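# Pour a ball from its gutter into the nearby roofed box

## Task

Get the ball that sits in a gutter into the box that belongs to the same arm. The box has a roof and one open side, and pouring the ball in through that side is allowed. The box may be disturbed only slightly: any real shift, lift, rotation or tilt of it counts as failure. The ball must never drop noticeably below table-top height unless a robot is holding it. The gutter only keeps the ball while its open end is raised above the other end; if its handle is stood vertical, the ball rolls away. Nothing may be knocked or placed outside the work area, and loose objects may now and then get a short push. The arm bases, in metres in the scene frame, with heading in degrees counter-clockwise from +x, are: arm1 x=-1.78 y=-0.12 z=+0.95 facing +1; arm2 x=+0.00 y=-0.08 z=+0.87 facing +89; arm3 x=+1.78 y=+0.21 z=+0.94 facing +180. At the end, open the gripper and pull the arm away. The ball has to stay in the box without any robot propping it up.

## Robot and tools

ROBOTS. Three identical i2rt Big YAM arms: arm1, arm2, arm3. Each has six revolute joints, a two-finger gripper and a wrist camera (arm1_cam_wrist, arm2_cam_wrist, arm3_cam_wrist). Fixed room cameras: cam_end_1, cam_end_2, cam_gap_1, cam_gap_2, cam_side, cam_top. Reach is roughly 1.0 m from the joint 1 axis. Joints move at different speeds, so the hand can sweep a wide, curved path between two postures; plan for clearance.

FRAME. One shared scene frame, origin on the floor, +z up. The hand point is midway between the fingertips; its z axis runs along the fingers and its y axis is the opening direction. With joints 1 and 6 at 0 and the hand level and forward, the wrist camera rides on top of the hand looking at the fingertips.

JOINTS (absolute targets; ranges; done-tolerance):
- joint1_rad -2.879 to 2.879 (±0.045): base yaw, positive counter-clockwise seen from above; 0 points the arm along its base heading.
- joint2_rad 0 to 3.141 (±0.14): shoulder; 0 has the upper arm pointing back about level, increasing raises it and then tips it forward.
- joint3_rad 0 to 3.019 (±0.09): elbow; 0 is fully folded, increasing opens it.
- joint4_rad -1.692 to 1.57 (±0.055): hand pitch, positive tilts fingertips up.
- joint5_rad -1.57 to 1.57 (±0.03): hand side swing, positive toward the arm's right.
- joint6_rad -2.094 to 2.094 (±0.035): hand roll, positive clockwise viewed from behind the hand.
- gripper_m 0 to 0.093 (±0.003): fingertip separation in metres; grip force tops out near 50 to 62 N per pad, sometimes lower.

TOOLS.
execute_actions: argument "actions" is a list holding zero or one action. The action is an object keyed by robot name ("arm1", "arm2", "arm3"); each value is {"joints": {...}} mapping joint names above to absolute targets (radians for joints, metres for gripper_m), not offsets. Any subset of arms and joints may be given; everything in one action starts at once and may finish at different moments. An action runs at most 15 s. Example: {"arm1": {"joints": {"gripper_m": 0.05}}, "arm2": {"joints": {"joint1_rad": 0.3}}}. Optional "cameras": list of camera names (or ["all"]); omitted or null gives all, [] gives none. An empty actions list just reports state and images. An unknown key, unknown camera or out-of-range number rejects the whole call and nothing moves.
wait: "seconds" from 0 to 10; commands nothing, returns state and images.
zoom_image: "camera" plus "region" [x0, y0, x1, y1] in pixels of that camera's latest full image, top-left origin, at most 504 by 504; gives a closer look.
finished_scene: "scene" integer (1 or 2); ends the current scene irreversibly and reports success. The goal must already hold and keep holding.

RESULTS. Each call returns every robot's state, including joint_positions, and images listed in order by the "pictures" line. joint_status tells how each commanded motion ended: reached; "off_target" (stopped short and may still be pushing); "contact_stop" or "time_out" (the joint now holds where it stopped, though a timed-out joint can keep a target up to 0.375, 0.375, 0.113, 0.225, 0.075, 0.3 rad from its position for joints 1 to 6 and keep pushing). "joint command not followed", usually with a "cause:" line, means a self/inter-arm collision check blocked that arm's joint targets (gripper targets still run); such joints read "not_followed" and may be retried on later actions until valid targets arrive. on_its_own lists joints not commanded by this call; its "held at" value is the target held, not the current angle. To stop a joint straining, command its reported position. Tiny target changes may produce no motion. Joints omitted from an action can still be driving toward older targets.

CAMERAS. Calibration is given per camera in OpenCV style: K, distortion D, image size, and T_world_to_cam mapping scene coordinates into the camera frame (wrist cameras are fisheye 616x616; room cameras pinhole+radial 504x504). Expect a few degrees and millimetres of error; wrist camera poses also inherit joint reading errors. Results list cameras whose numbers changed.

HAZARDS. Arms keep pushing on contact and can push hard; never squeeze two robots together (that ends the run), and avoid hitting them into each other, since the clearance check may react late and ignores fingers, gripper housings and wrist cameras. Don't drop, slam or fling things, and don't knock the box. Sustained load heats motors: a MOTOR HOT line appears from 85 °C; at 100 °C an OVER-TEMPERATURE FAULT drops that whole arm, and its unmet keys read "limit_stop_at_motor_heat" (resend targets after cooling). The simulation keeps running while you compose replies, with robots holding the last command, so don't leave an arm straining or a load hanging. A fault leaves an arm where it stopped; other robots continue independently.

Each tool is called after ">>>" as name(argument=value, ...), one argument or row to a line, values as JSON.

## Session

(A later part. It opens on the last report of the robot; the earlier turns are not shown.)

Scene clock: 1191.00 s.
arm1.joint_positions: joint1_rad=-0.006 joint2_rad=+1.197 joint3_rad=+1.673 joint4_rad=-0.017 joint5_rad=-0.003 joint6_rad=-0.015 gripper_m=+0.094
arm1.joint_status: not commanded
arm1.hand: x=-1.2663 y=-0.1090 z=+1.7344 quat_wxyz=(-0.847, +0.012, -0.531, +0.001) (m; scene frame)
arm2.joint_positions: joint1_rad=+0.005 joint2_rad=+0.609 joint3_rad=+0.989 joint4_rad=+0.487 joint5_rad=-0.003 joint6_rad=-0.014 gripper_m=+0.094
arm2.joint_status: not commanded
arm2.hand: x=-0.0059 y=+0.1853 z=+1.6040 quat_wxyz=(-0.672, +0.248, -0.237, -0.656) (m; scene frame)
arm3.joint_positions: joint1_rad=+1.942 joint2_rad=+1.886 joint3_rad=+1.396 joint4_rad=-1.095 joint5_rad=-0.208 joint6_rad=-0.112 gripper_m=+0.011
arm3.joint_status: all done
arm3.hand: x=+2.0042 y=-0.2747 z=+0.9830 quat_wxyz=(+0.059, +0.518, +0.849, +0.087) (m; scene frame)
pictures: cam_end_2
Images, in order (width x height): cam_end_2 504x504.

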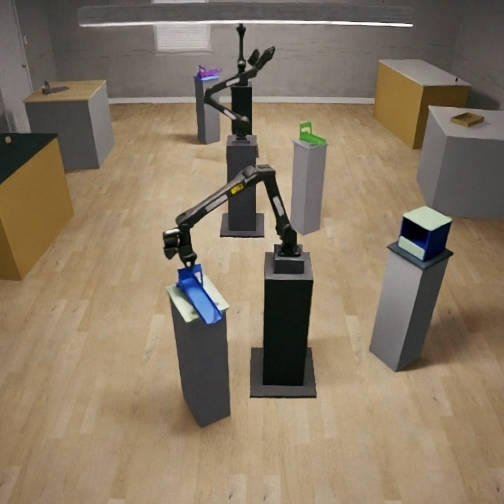

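Matches the original grip height. Releasing.

>>> execute_actions(
  actions=[
    {"arm3":{"joints":{"joint2_rad":1.886,"gripper_m":0.093}}},
  ],
  cameras=["cam_end_2"],
)

>>> execute_actions(
  actions=[
    {"arm3":{"joints":{"joint2_rad":1.5}}},
  ],
  cameras=["cam_end_2","cam_top","arm3_cam_wrist"],
)

>>> zoom_image(
  camera="cam_end_2",
  region=[140,180,480,340],
)

Scene clock: 1199.07 s.
arm1.joint_positions: joint1_rad=-0.006 joint2_rad=+1.197 joint3_rad=+1.673 joint4_rad=-0.017 joint5_rad=-0.003 joint6_rad=-0.015 gripper_m=+0.094
arm1.joint_status: not commanded
arm1.hand: x=-1.2663 y=-0.1090 z=+1.7344 quat_wxyz=(-0.847, +0.012, -0.531, +0.001) (m; scene frame)
arm2.joint_positions: joint1_rad=+0.005 joint2_rad=+0.609 joint3_rad=+0.989 joint4_rad=+0.487 joint5_rad=-0.003 joint6_rad=-0.014 gripper_m=+0.094
arm2.joint_status: not commanded
arm2.hand: x=-0.0059 y=+0.1853 z=+1.6040 quat_wxyz=(-0.672, +0.248, -0.237, -0.656) (m; scene frame)
arm3.joint_positions: joint1_rad=+1.942 joint2_rad=+1.886 joint3_rad=+1.396 joint4_rad=-1.095 joint5_rad=-0.208 joint6_rad=-0.112 gripper_m=+0.093
arm3.joint_status: all done
arm3.hand: x=+2.0042 y=-0.2747 z=+0.9830 quat_wxyz=(+0.059, +0.518, +0.849, +0.087) (m; scene frame)
pictures: cam_end_2
Images, in order (width x height): cam_end_2 504x504.

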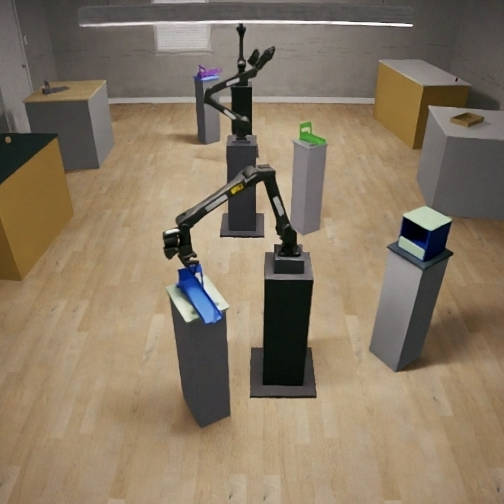

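Scene clock: 1200.43 s.
arm1.joint_positions: joint1_rad=-0.006 joint2_rad=+1.197 joint3_rad=+1.673 joint4_rad=-0.017 joint5_rad=-0.003 joint6_rad=-0.015 gripper_m=+0.094
arm1.joint_status: not commanded
arm1.hand: x=-1.2663 y=-0.1090 z=+1.7344 quat_wxyz=(-0.847, +0.012, -0.531, +0.001) (m; scene frame)
arm2.joint_positions: joint1_rad=+0.005 joint2_rad=+0.609 joint3_rad=+0.989 joint4_rad=+0.487 joint5_rad=-0.003 joint6_rad=-0.014 gripper_m=+0.094
arm2.joint_status: not commanded
arm2.hand: x=-0.0059 y=+0.1853 z=+1.6040 quat_wxyz=(-0.672, +0.248, -0.237, -0.656) (m; scene frame)
arm3.joint_positions: joint1_rad=+1.942 joint2_rad=+1.485 joint3_rad=+1.393 joint4_rad=-1.094 joint5_rad=-0.208 joint6_rad=-0.112 gripper_m=+0.093
arm3.joint_status: all done
arm3.hand: x=+2.0005 y=-0.2666 z=+1.1897 quat_wxyz=(+0.214, +0.491, +0.844, -0.035) (m; scene frame)
pictures: arm3_cam_wrist, cam_end_2, cam_top
camera_calibration (this result's frames):
arm3_cam_wrist: T_world_to_cam=[[-0.848463, -0.509998, -0.141468, 1.73054], [-0.529236, 0.819879, 0.218423, 1.01813], [0.00459128, 0.260193, -0.965546, 1.33163], [0, 0, 0, 1]] pos_world=[2.00101, -0.298646, 1.30818]
Images, in order (width x height): arm3_cam_wrist 616x616, cam_end_2 504x504, cam_top 504x504.

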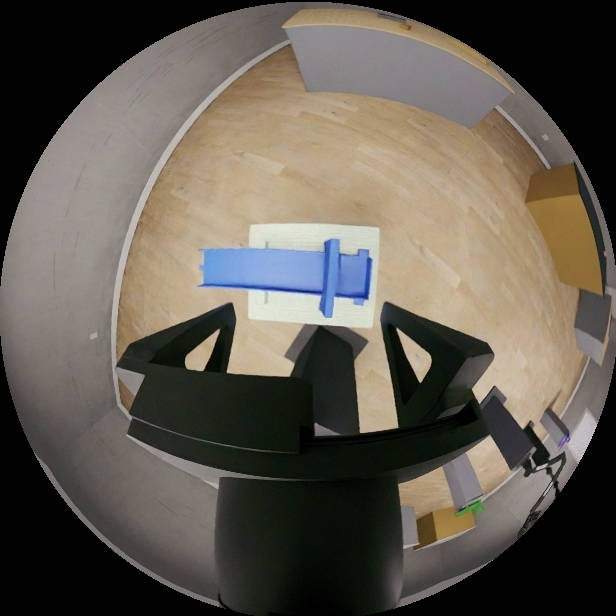

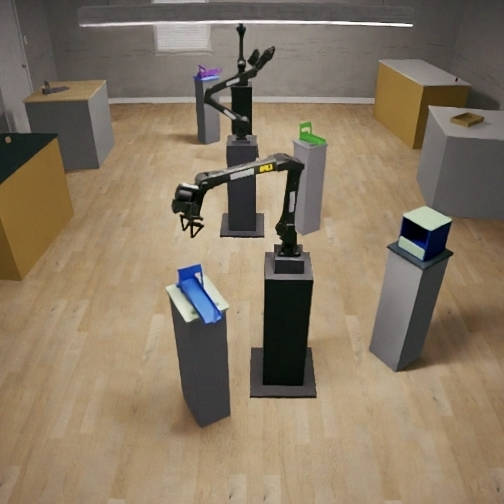

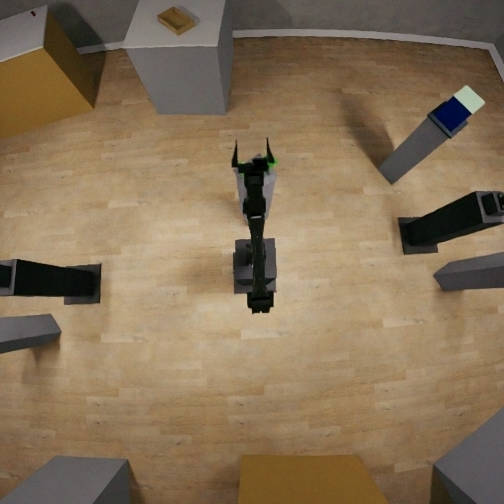

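Region (140, 180, 480, 340) of cam_end_2's 504x504 image, scaled by 1.482, with more detail than that image has; it fills the top 237 rows of this view, and the rest is white.

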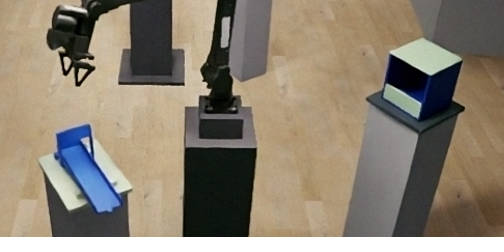

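The gutter is back on its table, the ball is in the box, and the arm is clear.

>>> finished_scene(
  scene=1,
)

The scene is finished: the task was done.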